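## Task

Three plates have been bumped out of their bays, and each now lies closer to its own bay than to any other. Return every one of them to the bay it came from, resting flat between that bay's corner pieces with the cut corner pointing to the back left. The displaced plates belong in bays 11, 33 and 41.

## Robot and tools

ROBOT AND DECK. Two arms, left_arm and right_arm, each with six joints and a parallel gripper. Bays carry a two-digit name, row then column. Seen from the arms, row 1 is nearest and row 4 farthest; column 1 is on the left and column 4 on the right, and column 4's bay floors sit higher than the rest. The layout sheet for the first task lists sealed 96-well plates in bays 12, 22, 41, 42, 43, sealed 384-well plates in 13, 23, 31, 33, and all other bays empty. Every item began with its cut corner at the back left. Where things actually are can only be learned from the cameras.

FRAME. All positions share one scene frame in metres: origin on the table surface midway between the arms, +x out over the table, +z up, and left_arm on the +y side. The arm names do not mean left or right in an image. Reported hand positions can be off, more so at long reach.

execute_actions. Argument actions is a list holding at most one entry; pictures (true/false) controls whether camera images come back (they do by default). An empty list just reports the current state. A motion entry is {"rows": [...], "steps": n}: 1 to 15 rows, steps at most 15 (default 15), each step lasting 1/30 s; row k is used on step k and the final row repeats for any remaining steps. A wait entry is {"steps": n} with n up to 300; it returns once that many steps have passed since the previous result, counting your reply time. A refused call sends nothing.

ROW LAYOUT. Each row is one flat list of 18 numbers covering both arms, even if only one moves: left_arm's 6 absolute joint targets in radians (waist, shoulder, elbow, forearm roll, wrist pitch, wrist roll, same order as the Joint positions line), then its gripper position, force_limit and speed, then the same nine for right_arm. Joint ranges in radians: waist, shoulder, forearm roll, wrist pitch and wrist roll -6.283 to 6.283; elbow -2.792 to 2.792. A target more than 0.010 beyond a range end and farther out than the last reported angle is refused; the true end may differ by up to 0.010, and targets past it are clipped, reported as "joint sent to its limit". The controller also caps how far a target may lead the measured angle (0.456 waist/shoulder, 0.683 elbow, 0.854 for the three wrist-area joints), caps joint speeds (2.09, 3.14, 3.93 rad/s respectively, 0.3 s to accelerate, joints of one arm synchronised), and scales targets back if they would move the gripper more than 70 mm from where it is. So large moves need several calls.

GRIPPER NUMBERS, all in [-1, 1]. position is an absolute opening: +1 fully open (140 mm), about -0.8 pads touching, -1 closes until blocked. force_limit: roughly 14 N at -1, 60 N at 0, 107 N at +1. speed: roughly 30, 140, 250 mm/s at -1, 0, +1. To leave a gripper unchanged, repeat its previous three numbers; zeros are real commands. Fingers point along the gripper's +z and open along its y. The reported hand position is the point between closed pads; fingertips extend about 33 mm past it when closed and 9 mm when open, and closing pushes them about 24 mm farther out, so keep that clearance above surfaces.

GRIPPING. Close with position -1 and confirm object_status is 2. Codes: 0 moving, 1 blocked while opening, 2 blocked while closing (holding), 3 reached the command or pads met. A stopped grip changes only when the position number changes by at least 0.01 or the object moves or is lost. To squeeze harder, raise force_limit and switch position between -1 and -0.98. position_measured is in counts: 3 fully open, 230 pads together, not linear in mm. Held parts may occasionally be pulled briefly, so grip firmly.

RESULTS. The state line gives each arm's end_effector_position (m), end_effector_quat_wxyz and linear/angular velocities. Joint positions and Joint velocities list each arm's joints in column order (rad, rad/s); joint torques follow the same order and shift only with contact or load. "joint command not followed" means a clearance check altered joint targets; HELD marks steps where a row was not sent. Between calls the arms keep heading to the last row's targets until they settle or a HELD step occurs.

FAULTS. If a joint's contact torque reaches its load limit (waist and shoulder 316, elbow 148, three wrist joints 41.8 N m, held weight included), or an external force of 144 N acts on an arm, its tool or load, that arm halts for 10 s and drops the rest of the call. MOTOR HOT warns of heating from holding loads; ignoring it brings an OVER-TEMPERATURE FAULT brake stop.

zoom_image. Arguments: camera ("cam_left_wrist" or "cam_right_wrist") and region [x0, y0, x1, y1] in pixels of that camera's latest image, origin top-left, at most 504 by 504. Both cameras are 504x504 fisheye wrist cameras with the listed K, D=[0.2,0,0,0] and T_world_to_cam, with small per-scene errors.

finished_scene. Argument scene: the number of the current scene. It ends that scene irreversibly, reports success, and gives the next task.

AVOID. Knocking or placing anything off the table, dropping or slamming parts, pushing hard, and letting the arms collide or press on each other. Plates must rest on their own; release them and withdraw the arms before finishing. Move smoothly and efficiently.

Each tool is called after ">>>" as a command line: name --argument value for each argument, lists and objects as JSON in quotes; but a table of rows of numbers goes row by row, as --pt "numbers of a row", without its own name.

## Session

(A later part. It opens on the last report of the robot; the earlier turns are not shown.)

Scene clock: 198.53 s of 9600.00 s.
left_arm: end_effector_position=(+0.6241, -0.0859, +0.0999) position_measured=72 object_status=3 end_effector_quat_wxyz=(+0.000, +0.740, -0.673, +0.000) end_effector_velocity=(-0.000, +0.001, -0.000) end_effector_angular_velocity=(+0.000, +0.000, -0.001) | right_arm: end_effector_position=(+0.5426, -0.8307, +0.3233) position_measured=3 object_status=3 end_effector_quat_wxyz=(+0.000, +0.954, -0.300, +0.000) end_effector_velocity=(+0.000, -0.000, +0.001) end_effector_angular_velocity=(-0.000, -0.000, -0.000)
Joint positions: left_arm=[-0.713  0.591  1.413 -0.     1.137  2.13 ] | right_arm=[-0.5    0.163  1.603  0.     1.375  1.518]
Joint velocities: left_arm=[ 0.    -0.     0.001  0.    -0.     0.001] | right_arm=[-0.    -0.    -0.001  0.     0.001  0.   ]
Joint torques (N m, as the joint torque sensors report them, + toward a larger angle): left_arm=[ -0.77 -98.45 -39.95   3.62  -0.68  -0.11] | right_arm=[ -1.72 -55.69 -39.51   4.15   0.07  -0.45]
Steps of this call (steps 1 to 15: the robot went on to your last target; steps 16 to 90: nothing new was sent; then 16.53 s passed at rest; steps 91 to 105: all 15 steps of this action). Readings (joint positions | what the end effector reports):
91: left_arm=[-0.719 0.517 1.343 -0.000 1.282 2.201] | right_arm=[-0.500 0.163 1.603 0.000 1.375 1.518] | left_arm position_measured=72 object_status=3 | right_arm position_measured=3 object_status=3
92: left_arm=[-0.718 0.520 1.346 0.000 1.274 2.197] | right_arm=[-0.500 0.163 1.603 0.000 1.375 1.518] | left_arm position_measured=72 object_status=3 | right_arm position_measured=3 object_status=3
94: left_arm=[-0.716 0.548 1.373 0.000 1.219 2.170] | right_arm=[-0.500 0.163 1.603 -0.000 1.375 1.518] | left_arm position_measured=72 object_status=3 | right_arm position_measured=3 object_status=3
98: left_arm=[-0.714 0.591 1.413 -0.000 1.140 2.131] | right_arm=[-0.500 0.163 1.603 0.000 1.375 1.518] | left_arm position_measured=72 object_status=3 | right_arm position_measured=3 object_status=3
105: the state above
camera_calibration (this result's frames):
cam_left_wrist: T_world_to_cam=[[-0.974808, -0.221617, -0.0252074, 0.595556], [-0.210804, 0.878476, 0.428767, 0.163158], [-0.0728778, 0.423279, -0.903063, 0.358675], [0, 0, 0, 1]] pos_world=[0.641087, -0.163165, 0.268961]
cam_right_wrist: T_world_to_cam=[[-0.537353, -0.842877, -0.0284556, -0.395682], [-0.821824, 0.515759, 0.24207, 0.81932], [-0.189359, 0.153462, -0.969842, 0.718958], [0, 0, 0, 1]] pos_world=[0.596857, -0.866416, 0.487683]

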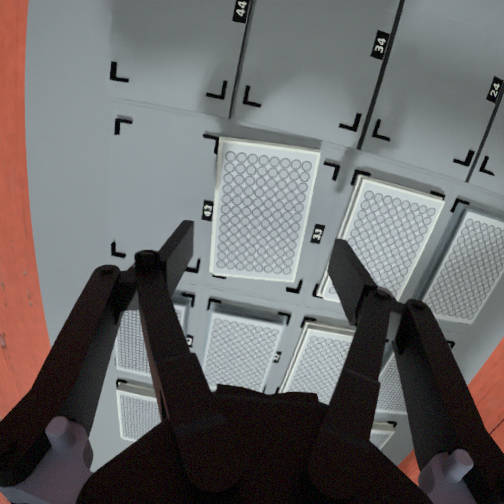

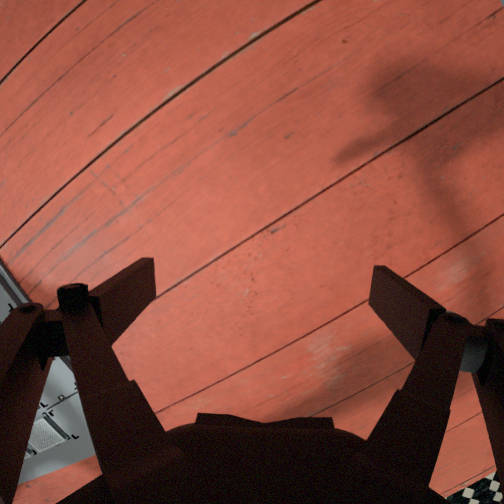

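>>> execute_actions --actions '[{"rows":[[-0.7118,0.6322,1.4512,0,1.0582,2.1315,0.45,0,-0.5,-0.5,0.163,1.603,0,1.375,1.518,1,0,0]],"steps":13}]' --pictures false

>>> execute_actions --actions '[{"rows":[[-0.7118,0.6322,1.4512,0,1.0582,2.1315,-1,0,-0.5,-0.5,0.163,1.603,0,1.375,1.518,1,0,0]],"steps":15}]'

Scene clock: 205.67 s of 9600.00 s.
left_arm: end_effector_position=(+0.6256, -0.0856, +0.0460) position_measured=72 object_status=3 end_effector_quat_wxyz=(+0.000, +0.740, -0.673, +0.000) end_effector_velocity=(-0.001, +0.002, -0.001) end_effector_angular_velocity=(+0.002, +0.001, -0.001) | right_arm: end_effector_position=(+0.5426, -0.8307, +0.3233) position_measured=3 object_status=3 end_effector_quat_wxyz=(+0.000, +0.954, -0.300, +0.000) end_effector_velocity=(-0.000, -0.001, +0.000) end_effector_angular_velocity=(-0.001, -0.001, -0.001)
Joint positions: left_arm=[-0.712  0.632  1.451 -0.     1.058  2.131] | right_arm=[-0.5    0.163  1.603  0.     1.375  1.518]
Joint velocities: left_arm=[ 0.    -0.001  0.003  0.001 -0.     0.001] | right_arm=[-0.001 -0.    -0.    -0.    -0.001 -0.   ]
Joint torques (N m, as the joint torque sensors report them, + toward a larger angle): left_arm=[  -0.04 -101.23  -37.42    3.38   -0.57    0.08] | right_arm=[ -1.51 -56.61 -39.03   4.13   0.06  -0.24]
Steps of this call (steps 1 to 15: the robot went on to your last target; steps 16 to 90: nothing new was sent; then 3.70 s passed at rest; steps 91 to 103: all 13 steps of this action). Readings (joint positions | what the end effector reports):
91: left_arm=[-0.713 0.591 1.413 0.000 1.137 2.130] | right_arm=[-0.500 0.163 1.603 0.000 1.375 1.518] | left_arm position_measured=72 object_status=3 | right_arm position_measured=3 object_status=3
92: left_arm=[-0.713 0.594 1.417 0.000 1.129 2.130] | right_arm=[-0.500 0.163 1.603 -0.000 1.375 1.518] | left_arm position_measured=72 object_status=3 | right_arm position_measured=3 object_status=3
94: left_arm=[-0.712 0.620 1.441 0.000 1.081 2.131] | right_arm=[-0.500 0.163 1.603 0.000 1.375 1.518] | left_arm position_measured=72 object_status=3 | right_arm position_measured=3 object_status=3
98: left_arm=[-0.712 0.632 1.451 -0.000 1.058 2.131] | right_arm=[-0.500 0.163 1.603 -0.000 1.375 1.518] | left_arm position_measured=72 object_status=3 | right_arm position_measured=3 object_status=3
103: the state above

Scene clock: 206.17 s of 9600.00 s.
left_arm: end_effector_position=(+0.6256, -0.0856, +0.0462) position_measured=110 object_status=2 end_effector_quat_wxyz=(+0.000, +0.740, -0.673, +0.000) end_effector_velocity=(-0.000, +0.000, -0.001) end_effector_angular_velocity=(+0.002, +0.001, -0.000) | right_arm: end_effector_position=(+0.5426, -0.8307, +0.3233) position_measured=3 object_status=3 end_effector_quat_wxyz=(+0.000, +0.954, -0.300, +0.000) end_effector_velocity=(-0.000, -0.000, -0.000) end_effector_angular_velocity=(-0.001, +0.000, +0.000)
Joint positions: left_arm=[-0.712  0.632  1.451  0.     1.058  2.132] | right_arm=[-0.5    0.163  1.603  0.     1.375  1.518]
Joint velocities: left_arm=[-0.     0.001  0.     0.     0.001  0.   ] | right_arm=[-0.     0.     0.    -0.001 -0.    -0.001]
Joint torques (N m, as the joint torque sensors report them, + toward a larger angle): left_arm=[  4.75 -85.13 -30.6    5.27  -3.03  -0.21] | right_arm=[ -2.39 -56.19 -39.56   4.12   0.05  -0.38]
Steps of this call (steps 1 to 15: all 15 steps of this action). Readings (joint positions | what the end effector reports):
1: left_arm=[-0.712 0.632 1.451 -0.000 1.058 2.131] | right_arm=[-0.500 0.163 1.603 0.000 1.375 1.518] | left_arm position_measured=72 object_status=0 | right_arm position_measured=3 object_status=3
2: left_arm=[-0.712 0.632 1.451 -0.000 1.058 2.131] | right_arm=[-0.500 0.163 1.603 0.000 1.375 1.518] | left_arm position_measured=74 object_status=0 | right_arm position_measured=3 object_status=3
4: left_arm=[-0.712 0.632 1.451 0.000 1.058 2.131] | right_arm=[-0.500 0.163 1.603 0.000 1.375 1.518] | left_arm position_measured=84 object_status=0 | right_arm position_measured=3 object_status=3
8: left_arm=[-0.712 0.632 1.451 0.000 1.058 2.132] | right_arm=[-0.500 0.163 1.603 0.000 1.375 1.518] | left_arm position_measured=102 object_status=0 | right_arm position_measured=3 object_status=3
15: the state above
camera_calibration (this result's frames):
cam_left_wrist: T_world_to_cam=[[-0.974807, -0.22161, -0.0252959, 0.595724], [-0.210846, 0.878532, 0.428631, 0.186305], [-0.0727656, 0.423167, -0.903125, 0.31002], [0, 0, 0, 1]] pos_world=[0.642556, -0.162846, 0.2152]
cam_right_wrist: T_world_to_cam=[[-0.537353, -0.842877, -0.0284556, -0.395682], [-0.821824, 0.515759, 0.242069, 0.81932], [-0.189359, 0.153462, -0.969842, 0.718958], [0, 0, 0, 1]] pos_world=[0.596857, -0.866416, 0.487683]

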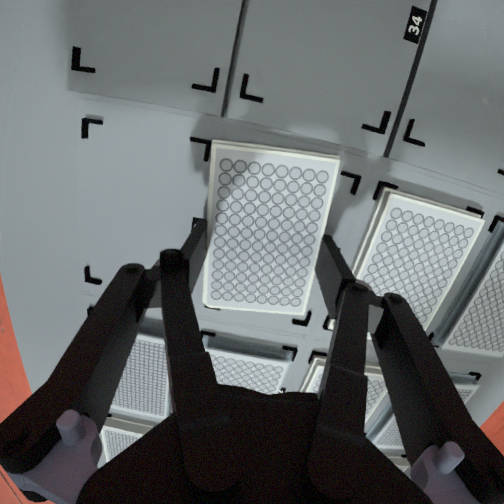

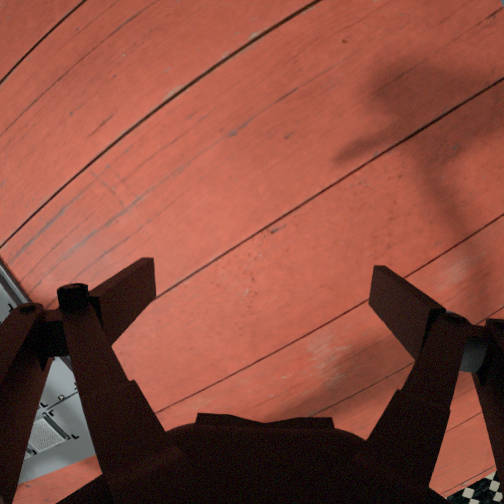

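>>> execute_actions --actions '[{"rows":[[-0.7118,0.5991,1.4195,0,1.123,2.1315,-1,0,-0.5,-0.5,0.163,1.603,0,1.375,1.518,1,0,0]],"steps":10}]' --pictures false

>>> execute_actions --actions '[{"rows":[[-0.7204,0.5915,1.4624,0,1.0877,2.1949,-1,0,-0.5,-0.5,0.163,1.603,0,1.375,1.518,1,0,0]],"steps":12}]'

>>> zoom_image --camera "cam_left_wrist" --region '[150,40,450,340]'

Scene clock: 215.87 s of 9600.00 s.
left_arm: end_effector_position=(+0.6255, -0.0854, +0.0899) position_measured=111 object_status=2 end_effector_quat_wxyz=(-0.000, +0.740, -0.673, -0.000) end_effector_velocity=(-0.000, -0.000, +0.001) end_effector_angular_velocity=(-0.001, +0.000, -0.000) | right_arm: end_effector_position=(+0.5426, -0.8307, +0.3233) position_measured=3 object_status=3 end_effector_quat_wxyz=(+0.000, +0.954, -0.300, +0.000) end_effector_velocity=(+0.000, +0.000, +0.000) end_effector_angular_velocity=(+0.001, -0.001, -0.001)
Joint positions: left_arm=[-0.712  0.599  1.42   0.     1.123  2.132] | right_arm=[-0.5    0.163  1.603  0.     1.375  1.518]
Joint velocities: left_arm=[ 0.    -0.001 -0.001 -0.     0.001  0.001] | right_arm=[-0.    -0.    -0.     0.001 -0.     0.   ]
Joint torques (N m, as the joint torque sensors report them, + toward a larger angle): left_arm=[   0.32 -103.15  -39.09    3.81   -0.53    0.37] | right_arm=[ -1.42 -56.78 -39.38   4.12  -0.02  -0.29]
Steps of this call (steps 1 to 15: the robot went on to your last target; steps 16 to 90: nothing new was sent; then 6.37 s passed at rest; steps 91 to 100: all 10 steps of this action). Readings (joint positions | what the end effector reports):
91: left_arm=[-0.712 0.632 1.451 0.000 1.059 2.132] | right_arm=[-0.500 0.163 1.603 0.000 1.375 1.518] | left_arm position_measured=110 object_status=2 | right_arm position_measured=3 object_status=3
92: left_arm=[-0.712 0.629 1.448 -0.000 1.066 2.132] | right_arm=[-0.500 0.163 1.603 0.000 1.375 1.518] | left_arm position_measured=110 object_status=2 | right_arm position_measured=3 object_status=3
94: left_arm=[-0.712 0.607 1.426 0.000 1.109 2.132] | right_arm=[-0.500 0.163 1.603 0.000 1.375 1.518] | left_arm position_measured=111 object_status=2 | right_arm position_measured=3 object_status=3
98: left_arm=[-0.712 0.599 1.420 0.000 1.123 2.132] | right_arm=[-0.500 0.163 1.603 0.000 1.375 1.518] | left_arm position_measured=111 object_status=2 | right_arm position_measured=3 object_status=3
100: the state above

Scene clock: 216.27 s of 9600.00 s.
left_arm: end_effector_position=(+0.6122, -0.0800, +0.0750) position_measured=111 object_status=2 end_effector_quat_wxyz=(+0.000, +0.715, -0.699, +0.000) end_effector_velocity=(-0.001, +0.000, +0.001) end_effector_angular_velocity=(-0.001, -0.000, -0.000) | right_arm: end_effector_position=(+0.5426, -0.8307, +0.3233) position_measured=3 object_status=3 end_effector_quat_wxyz=(+0.000, +0.954, -0.300, +0.000) end_effector_velocity=(+0.000, +0.001, -0.000) end_effector_angular_velocity=(+0.002, -0.001, +0.001)
Joint positions: left_arm=[-0.72   0.592  1.462 -0.     1.088  2.195] | right_arm=[-0.5    0.163  1.603  0.     1.375  1.518]
Joint velocities: left_arm=[-0.    -0.002  0.001 -0.     0.     0.   ] | right_arm=[ 0.001 -0.     0.001  0.002  0.    -0.   ]
Joint torques (N m, as the joint torque sensors report them, + toward a larger angle): left_arm=[  -2.43 -100.55  -38.89    3.93   -0.51    0.18] | right_arm=[ -2.24 -56.14 -39.5    4.02   0.01  -0.41]
Steps of this call (steps 1 to 12: all 12 steps of this action). Readings (joint positions | what the end effector reports):
1: left_arm=[-0.712 0.599 1.420 0.000 1.123 2.132] | right_arm=[-0.500 0.163 1.603 0.000 1.375 1.518] | left_arm position_measured=111 object_status=2 | right_arm position_measured=3 object_status=3
2: left_arm=[-0.713 0.598 1.425 0.000 1.119 2.140] | right_arm=[-0.500 0.163 1.603 0.000 1.375 1.518] | left_arm position_measured=111 object_status=2 | right_arm position_measured=3 object_status=3
4: left_arm=[-0.719 0.594 1.454 -0.000 1.095 2.181] | right_arm=[-0.500 0.163 1.603 0.000 1.375 1.518] | left_arm position_measured=111 object_status=2 | right_arm position_measured=3 object_status=3
8: left_arm=[-0.720 0.592 1.462 -0.000 1.088 2.195] | right_arm=[-0.500 0.163 1.603 -0.000 1.375 1.518] | left_arm position_measured=111 object_status=2 | right_arm position_measured=3 object_status=3
12: the state above
camera_calibration (this result's frames):
cam_left_wrist: T_world_to_cam=[[-0.988216, -0.150976, -0.0251901, 0.598513], [-0.147106, 0.891345, 0.428794, 0.128282], [-0.0422844, 0.427447, -0.903051, 0.314398], [0, 0, 0, 1]] pos_world=[0.623625, -0.15837, 0.243987]
cam_right_wrist: T_world_to_cam=[[-0.537353, -0.842877, -0.0284556, -0.395682], [-0.821824, 0.515759, 0.24207, 0.81932], [-0.189359, 0.153462, -0.969841, 0.718958], [0, 0, 0, 1]] pos_world=[0.596857, -0.866416, 0.487683]

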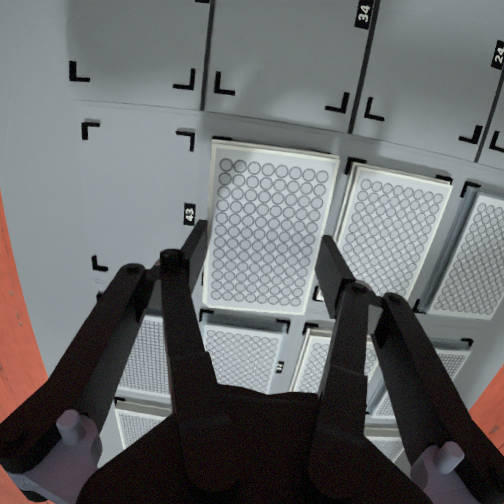

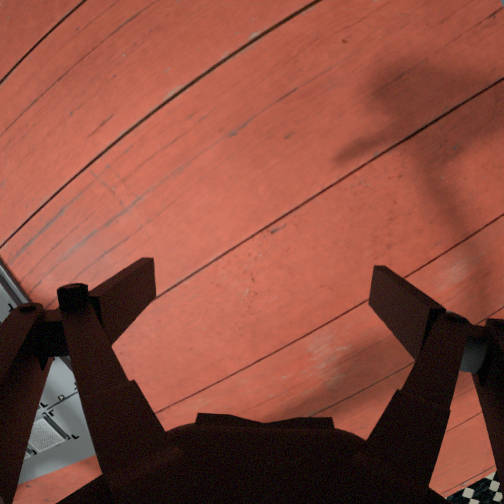

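Region (150, 40, 450, 340) of cam_left_wrist's 504x504 image, scaled by 1.680, with more detail than that image has.

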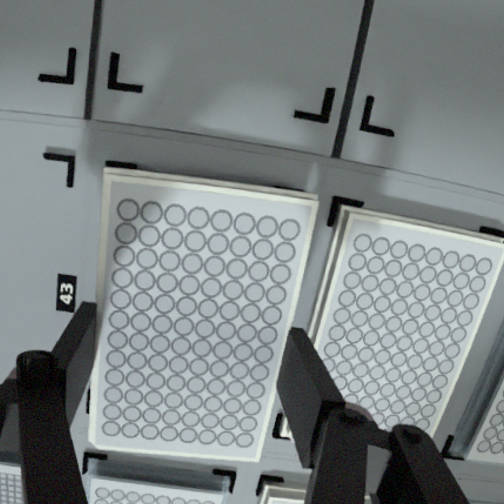

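>>> execute_actions --actions '[{"rows":[[-0.7172,0.6027,1.4738,0,1.0651,2.1981,-1,0,-0.5,-0.5,0.163,1.603,0,1.375,1.518,1,0,0]],"steps":11}]'

>>> zoom_image --camera "cam_left_wrist" --region '[170,90,410,330]'

Scene clock: 225.20 s of 9600.00 s.
left_arm: end_effector_position=(+0.6141, -0.0781, +0.0600) position_measured=111 object_status=2 end_effector_quat_wxyz=(-0.000, +0.715, -0.699, +0.000) end_effector_velocity=(+0.000, +0.000, -0.001) end_effector_angular_velocity=(+0.001, +0.001, -0.000) | right_arm: end_effector_position=(+0.5426, -0.8307, +0.3233) position_measured=3 object_status=3 end_effector_quat_wxyz=(+0.000, +0.954, -0.300, +0.000) end_effector_velocity=(+0.001, +0.000, +0.000) end_effector_angular_velocity=(+0.000, -0.001, +0.000)
Joint positions: left_arm=[-0.717  0.603  1.474  0.     1.065  2.198] | right_arm=[-0.5    0.163  1.603 -0.     1.375  1.518]
Joint velocities: left_arm=[ 0.     0.002  0.    -0.    -0.     0.001] | right_arm=[ 0.     0.    -0.     0.001 -0.001 -0.   ]
Joint torques (N m, as the joint torque sensors report them, + toward a larger angle): left_arm=[  -0.25 -103.19  -37.46    3.85   -0.55    0.11] | right_arm=[ -2.68 -56.43 -39.07   4.08  -0.04  -0.28]
Steps of this call (steps 1 to 15: the robot went on to your last target; steps 16 to 90: nothing new was sent; then 5.57 s passed at rest; steps 91 to 101: all 11 steps of this action). Readings (joint positions | what the end effector reports):
91: left_arm=[-0.720 0.592 1.463 0.000 1.087 2.195] | right_arm=[-0.500 0.163 1.603 0.000 1.375 1.518] | left_arm position_measured=111 object_status=2 | right_arm position_measured=3 object_status=3
92: left_arm=[-0.720 0.594 1.465 0.000 1.080 2.196] | right_arm=[-0.500 0.163 1.603 0.000 1.375 1.518] | left_arm position_measured=111 object_status=2 | right_arm position_measured=3 object_status=3
94: left_arm=[-0.718 0.602 1.474 0.000 1.067 2.198] | right_arm=[-0.500 0.163 1.603 0.000 1.375 1.518] | left_arm position_measured=111 object_status=2 | right_arm position_measured=3 object_status=3
98: left_arm=[-0.717 0.603 1.474 0.000 1.065 2.198] | right_arm=[-0.500 0.163 1.603 0.000 1.375 1.518] | left_arm position_measured=111 object_status=2 | right_arm position_measured=3 object_status=3
101: the state above
camera_calibration (this result's frames):
cam_left_wrist: T_world_to_cam=[[-0.988228, -0.150893, -0.0252431, 0.600308], [-0.147056, 0.891371, 0.428758, 0.133233], [-0.0421955, 0.427422, -0.903067, 0.300099], [0, 0, 0, 1]] pos_world=[0.625497, -0.156447, 0.229039]
cam_right_wrist: T_world_to_cam=[[-0.537353, -0.842877, -0.0284555, -0.395682], [-0.821824, 0.515759, 0.242069, 0.81932], [-0.189359, 0.153462, -0.969842, 0.718957], [0, 0, 0, 1]] pos_world=[0.596857, -0.866416, 0.487683]

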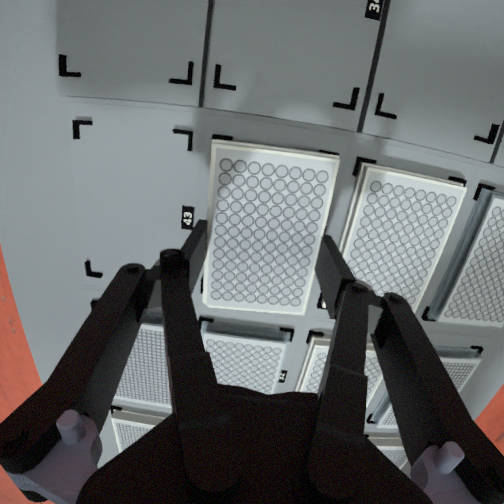

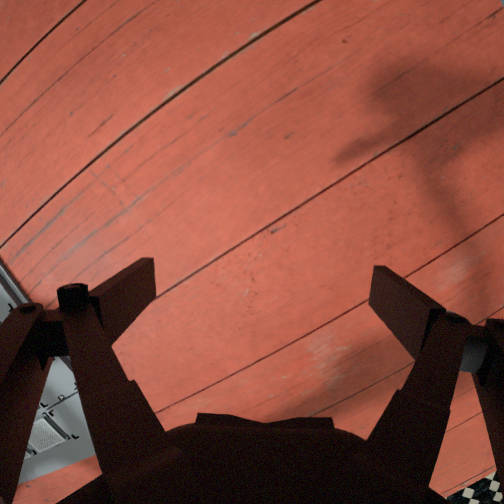

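Region (170, 90, 410, 330) of cam_left_wrist's 504x504 image, scaled by 2.100, with more detail than that image has.

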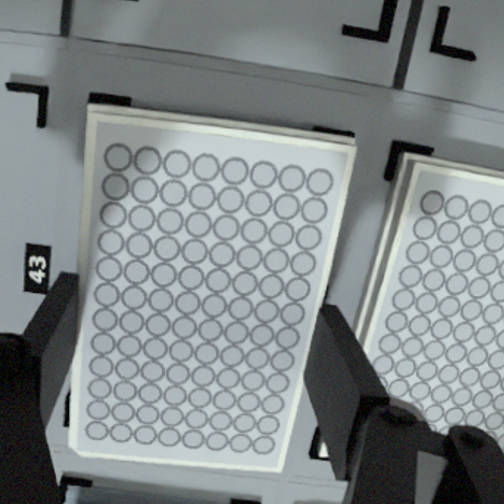

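>>> execute_actions --actions '[{"rows":[[-0.7155,0.6086,1.4799,0,1.0531,2.1998,-1,0,-0.5,-0.5,0.163,1.603,0,1.375,1.518,1,0,0]],"steps":10}]'

>>> zoom_image --camera "cam_left_wrist" --region '[170,90,410,330]'

Scene clock: 232.57 s of 9600.00 s.
left_arm: end_effector_position=(+0.6150, -0.0770, +0.0520) position_measured=111 object_status=2 end_effector_quat_wxyz=(+0.000, +0.715, -0.699, -0.000) end_effector_velocity=(-0.000, +0.001, +0.000) end_effector_angular_velocity=(+0.002, -0.001, -0.001) | right_arm: end_effector_position=(+0.5426, -0.8307, +0.3233) position_measured=3 object_status=3 end_effector_quat_wxyz=(+0.000, +0.954, -0.300, +0.000) end_effector_velocity=(+0.001, -0.000, +0.001) end_effector_angular_velocity=(-0.000, -0.001, +0.000)
Joint positions: left_arm=[-0.716  0.609  1.48  -0.     1.053  2.2  ] | right_arm=[-0.5    0.163  1.603  0.     1.375  1.518]
Joint velocities: left_arm=[-0.    -0.001  0.001  0.002  0.    -0.   ] | right_arm=[-0.    -0.    -0.001  0.001  0.    -0.   ]
Joint torques (N m, as the joint torque sensors report them, + toward a larger angle): left_arm=[ -0.37 -99.78 -39.41   3.91  -0.39  -0.18] | right_arm=[ -3.06 -55.38 -39.1    4.08   0.01  -0.36]
Steps of this call (steps 1 to 15: the robot went on to your last target; steps 16 to 90: nothing new was sent; then 4.03 s passed at rest; steps 91 to 100: all 10 steps of this action). Readings (joint positions | what the end effector reports):
91: left_arm=[-0.717 0.603 1.474 -0.000 1.065 2.198] | right_arm=[-0.500 0.163 1.603 0.000 1.375 1.518] | left_arm position_measured=111 object_status=2 | right_arm position_measured=3 object_status=3
92: left_arm=[-0.717 0.605 1.476 -0.000 1.060 2.199] | right_arm=[-0.500 0.163 1.603 0.000 1.375 1.518] | left_arm position_measured=111 object_status=2 | right_arm position_measured=3 object_status=3
94: left_arm=[-0.716 0.609 1.480 -0.000 1.054 2.200] | right_arm=[-0.500 0.163 1.603 0.000 1.375 1.518] | left_arm position_measured=111 object_status=2 | right_arm position_measured=3 object_status=3
98: left_arm=[-0.716 0.609 1.480 -0.000 1.053 2.200] | right_arm=[-0.500 0.163 1.603 0.000 1.375 1.518] | left_arm position_measured=111 object_status=2 | right_arm position_measured=3 object_status=3
100: the state above
camera_calibration (this result's frames):
cam_left_wrist: T_world_to_cam=[[-0.98822, -0.150966, -0.0251159, 0.60118], [-0.147067, 0.891359, 0.428777, 0.135843], [-0.0423436, 0.42742, -0.903061, 0.292512], [0, 0, 0, 1]] pos_world=[0.626462, -0.155353, 0.221009]
cam_right_wrist: T_world_to_cam=[[-0.537353, -0.842877, -0.0284556, -0.395682], [-0.821824, 0.515759, 0.24207, 0.81932], [-0.189359, 0.153462, -0.969842, 0.718958], [0, 0, 0, 1]] pos_world=[0.596857, -0.866416, 0.487683]

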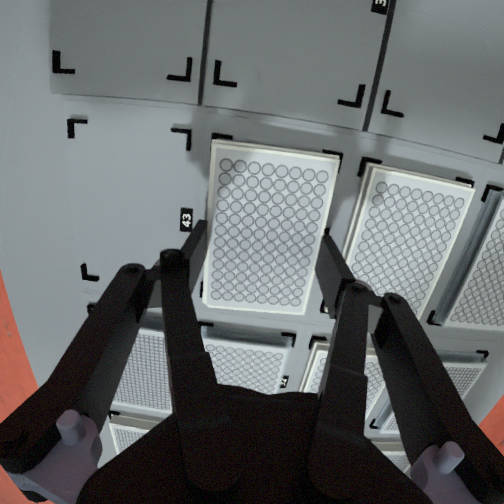

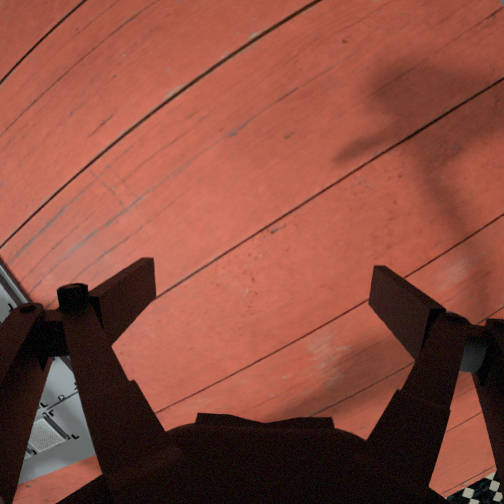

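Region (170, 90, 410, 330) of cam_left_wrist's 504x504 image, scaled by 2.100, with more detail than that image has.

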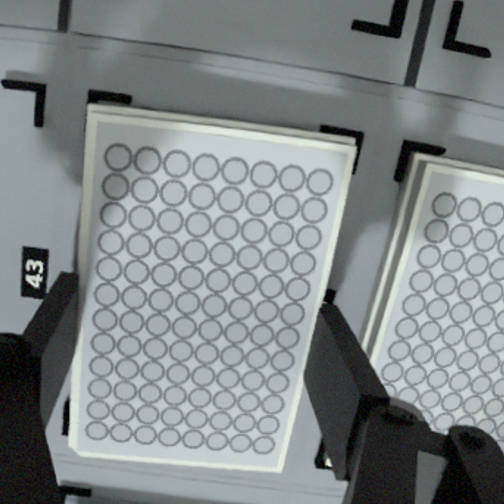

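>>> execute_actions --actions '[{"rows":[[-0.7159,0.6121,1.4841,0,1.0454,2.1994,-1,0,-0.5,-0.5,0.163,1.603,0,1.375,1.518,1,0,0]],"steps":10}]' --pictures false

>>> execute_actions --actions '[{"rows":[[-0.7159,0.6121,1.4841,0,1.0454,2.1994,0.45,0,-0.5,-0.5,0.163,1.603,0,1.375,1.518,1,0,0]],"steps":10}]' --pictures false

>>> execute_actions --actions '[{"rows":[[-0.7159,0.555,1.43,0,1.1566,2.1994,0.45,0,-0.5,-0.5,0.163,1.603,0,1.375,1.518,1,0,0]],"steps":13}]'

>>> zoom_image --camera "cam_left_wrist" --region '[190,110,350,300]'

Scene clock: 244.07 s of 9600.00 s.
left_arm: end_effector_position=(+0.6146, -0.0769, +0.0471) position_measured=111 object_status=2 end_effector_quat_wxyz=(-0.000, +0.715, -0.699, +0.000) end_effector_velocity=(-0.000, +0.000, -0.001) end_effector_angular_velocity=(+0.000, -0.000, +0.000) | right_arm: end_effector_position=(+0.5426, -0.8307, +0.3233) position_measured=3 object_status=3 end_effector_quat_wxyz=(+0.000, +0.954, -0.300, +0.000) end_effector_velocity=(-0.000, -0.000, -0.000) end_effector_angular_velocity=(-0.001, +0.000, +0.000)
Joint positions: left_arm=[-0.716  0.612  1.484  0.     1.045  2.2  ] | right_arm=[-0.5    0.163  1.603  0.     1.375  1.518]
Joint velocities: left_arm=[-0.     0.001  0.001  0.    -0.001 -0.001] | right_arm=[ 0.    -0.     0.    -0.001 -0.001  0.   ]
Joint torques (N m, as the joint torque sensors report them, + toward a larger angle): left_arm=[ -7.04 -90.48 -34.86   1.27  -1.43  -0.25] | right_arm=[ -2.81 -56.13 -39.11   4.06   0.08  -0.32]
Steps of this call (steps 1 to 15: the robot went on to your last target; steps 16 to 90: nothing new was sent; then 8.17 s passed at rest; steps 91 to 100: all 10 steps of this action). Readings (joint positions | what the end effector reports):
91: left_arm=[-0.716 0.609 1.480 0.000 1.053 2.200] | right_arm=[-0.500 0.163 1.603 0.000 1.375 1.518] | left_arm position_measured=111 object_status=2 | right_arm position_measured=3 object_status=3
92: left_arm=[-0.716 0.610 1.482 0.000 1.049 2.200] | right_arm=[-0.500 0.163 1.603 0.000 1.375 1.518] | left_arm position_measured=111 object_status=2 | right_arm position_measured=3 object_status=3
94: left_arm=[-0.716 0.612 1.484 0.000 1.046 2.200] | right_arm=[-0.500 0.163 1.603 0.000 1.375 1.518] | left_arm position_measured=111 object_status=2 | right_arm position_measured=3 object_status=3
98: left_arm=[-0.716 0.612 1.484 0.000 1.045 2.200] | right_arm=[-0.500 0.163 1.603 0.000 1.375 1.518] | left_arm position_measured=111 object_status=2 | right_arm position_measured=3 object_status=3
100: the state above

Scene clock: 244.40 s of 9600.00 s.
left_arm: end_effector_position=(+0.6145, -0.0769, +0.0469) position_measured=73 object_status=0 end_effector_quat_wxyz=(-0.000, +0.715, -0.699, -0.000) end_effector_velocity=(-0.000, +0.000, -0.001) end_effector_angular_velocity=(+0.001, +0.002, -0.001) | right_arm: end_effector_position=(+0.5426, -0.8307, +0.3233) position_measured=3 object_status=3 end_effector_quat_wxyz=(+0.000, +0.954, -0.300, +0.000) end_effector_velocity=(-0.000, +0.000, -0.000) end_effector_angular_velocity=(-0.001, +0.001, +0.000)
Joint positions: left_arm=[-0.716  0.612  1.484 -0.     1.045  2.199] | right_arm=[-0.5    0.163  1.603  0.     1.375  1.518]
Joint velocities: left_arm=[ 0.     0.002 -0.001 -0.     0.001  0.001] | right_arm=[ 0.    -0.     0.001 -0.001 -0.     0.   ]
Joint torques (N m, as the joint torque sensors report them, + toward a larger angle): left_arm=[ -1.4  -98.6  -37.24   3.82  -0.27  -0.26] | right_arm=[ -2.1  -56.05 -39.23   4.1    0.05  -0.27]
Steps of this call (steps 1 to 10: all 10 steps of this action). Readings (joint positions | what the end effector reports):
1: left_arm=[-0.716 0.612 1.484 0.000 1.045 2.200] | right_arm=[-0.500 0.163 1.603 0.000 1.375 1.518] | left_arm position_measured=111 object_status=0 | right_arm position_measured=3 object_status=3
2: left_arm=[-0.716 0.612 1.484 0.000 1.045 2.199] | right_arm=[-0.500 0.163 1.603 0.000 1.375 1.518] | left_arm position_measured=111 object_status=0 | right_arm position_measured=3 object_status=3
4: left_arm=[-0.716 0.612 1.484 -0.000 1.045 2.199] | right_arm=[-0.500 0.163 1.603 0.000 1.375 1.518] | left_arm position_measured=99 object_status=0 | right_arm position_measured=3 object_status=3
8: left_arm=[-0.716 0.612 1.484 -0.000 1.045 2.199] | right_arm=[-0.500 0.163 1.603 0.000 1.375 1.518] | left_arm position_measured=81 object_status=0 | right_arm position_measured=3 object_status=3
10: the state above

Scene clock: 244.83 s of 9600.00 s.
left_arm: end_effector_position=(+0.6136, -0.0758, +0.1219) position_measured=72 object_status=3 end_effector_quat_wxyz=(+0.000, +0.715, -0.699, -0.000) end_effector_velocity=(+0.000, -0.001, -0.000) end_effector_angular_velocity=(-0.000, +0.001, +0.001) | right_arm: end_effector_position=(+0.5426, -0.8307, +0.3233) position_measured=3 object_status=3 end_effector_quat_wxyz=(+0.000, +0.954, -0.300, +0.000) end_effector_velocity=(-0.001, -0.000, -0.000) end_effector_angular_velocity=(-0.000, +0.001, -0.000)
Joint positions: left_arm=[-0.716  0.555  1.43  -0.     1.157  2.199] | right_arm=[-0.5    0.163  1.603  0.     1.375  1.518]
Joint velocities: left_arm=[ 0.     0.001 -0.002 -0.001  0.001 -0.   ] | right_arm=[-0.    -0.     0.001 -0.001 -0.     0.   ]
Joint torques (N m, as the joint torque sensors report them, + toward a larger angle): left_arm=[ -1.05 -97.49 -40.09   3.52  -0.67   0.08] | right_arm=[ -2.12 -56.67 -39.1    4.09   0.07  -0.15]
Steps of this call (steps 1 to 13: all 13 steps of this action). Readings (joint positions | what the end effector reports):
1: left_arm=[-0.716 0.612 1.484 -0.000 1.046 2.199] | right_arm=[-0.500 0.163 1.603 0.000 1.375 1.518] | left_arm position_measured=72 object_status=0 | right_arm position_measured=3 object_status=3
2: left_arm=[-0.716 0.609 1.481 -0.000 1.054 2.199] | right_arm=[-0.500 0.163 1.603 0.000 1.375 1.518] | left_arm position_measured=72 object_status=0 | right_arm position_measured=3 object_status=3
4: left_arm=[-0.716 0.581 1.454 -0.000 1.109 2.199] | right_arm=[-0.500 0.163 1.603 0.000 1.375 1.518] | left_arm position_measured=72 object_status=0 | right_arm position_measured=3 object_status=3
8: left_arm=[-0.716 0.555 1.430 0.000 1.156 2.199] | right_arm=[-0.500 0.163 1.603 0.000 1.375 1.518] | left_arm position_measured=72 object_status=3 | right_arm position_measured=3 object_status=3
13: the state above
camera_calibration (this result's frames):
cam_left_wrist: T_world_to_cam=[[-0.988231, -0.150889, -0.0251316, 0.601759], [-0.146999, 0.891317, 0.428889, 0.10447], [-0.0423147, 0.427536, -0.903007, 0.355003], [0, 0, 0, 1]] pos_world=[0.625056, -0.154093, 0.290887]
cam_right_wrist: T_world_to_cam=[[-0.537353, -0.842877, -0.0284557, -0.395682], [-0.821824, 0.515759, 0.24207, 0.81932], [-0.189359, 0.153462, -0.969842, 0.718958], [0, 0, 0, 1]] pos_world=[0.596857, -0.866416, 0.487683]

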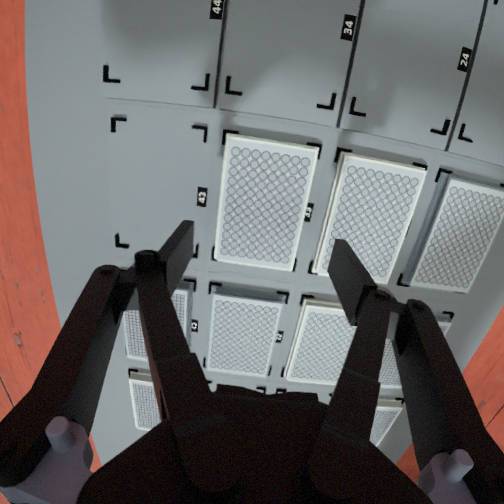

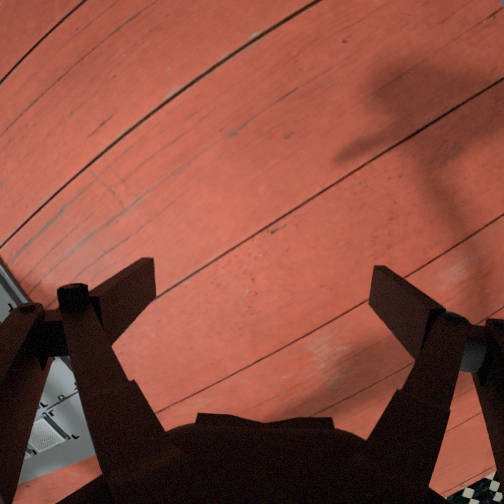

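Region (190, 110, 350, 300) of cam_left_wrist's 504x504 image, scaled by 2.653, with more detail than that image has; it fills the left 424 columns of this view, and the rest is white.

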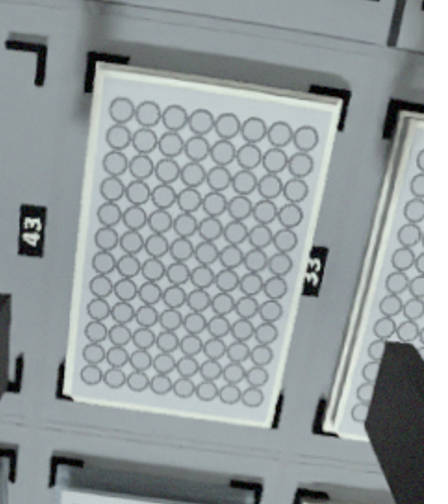

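>>> finished_scene --scene 2

The scene is finished: the task was done.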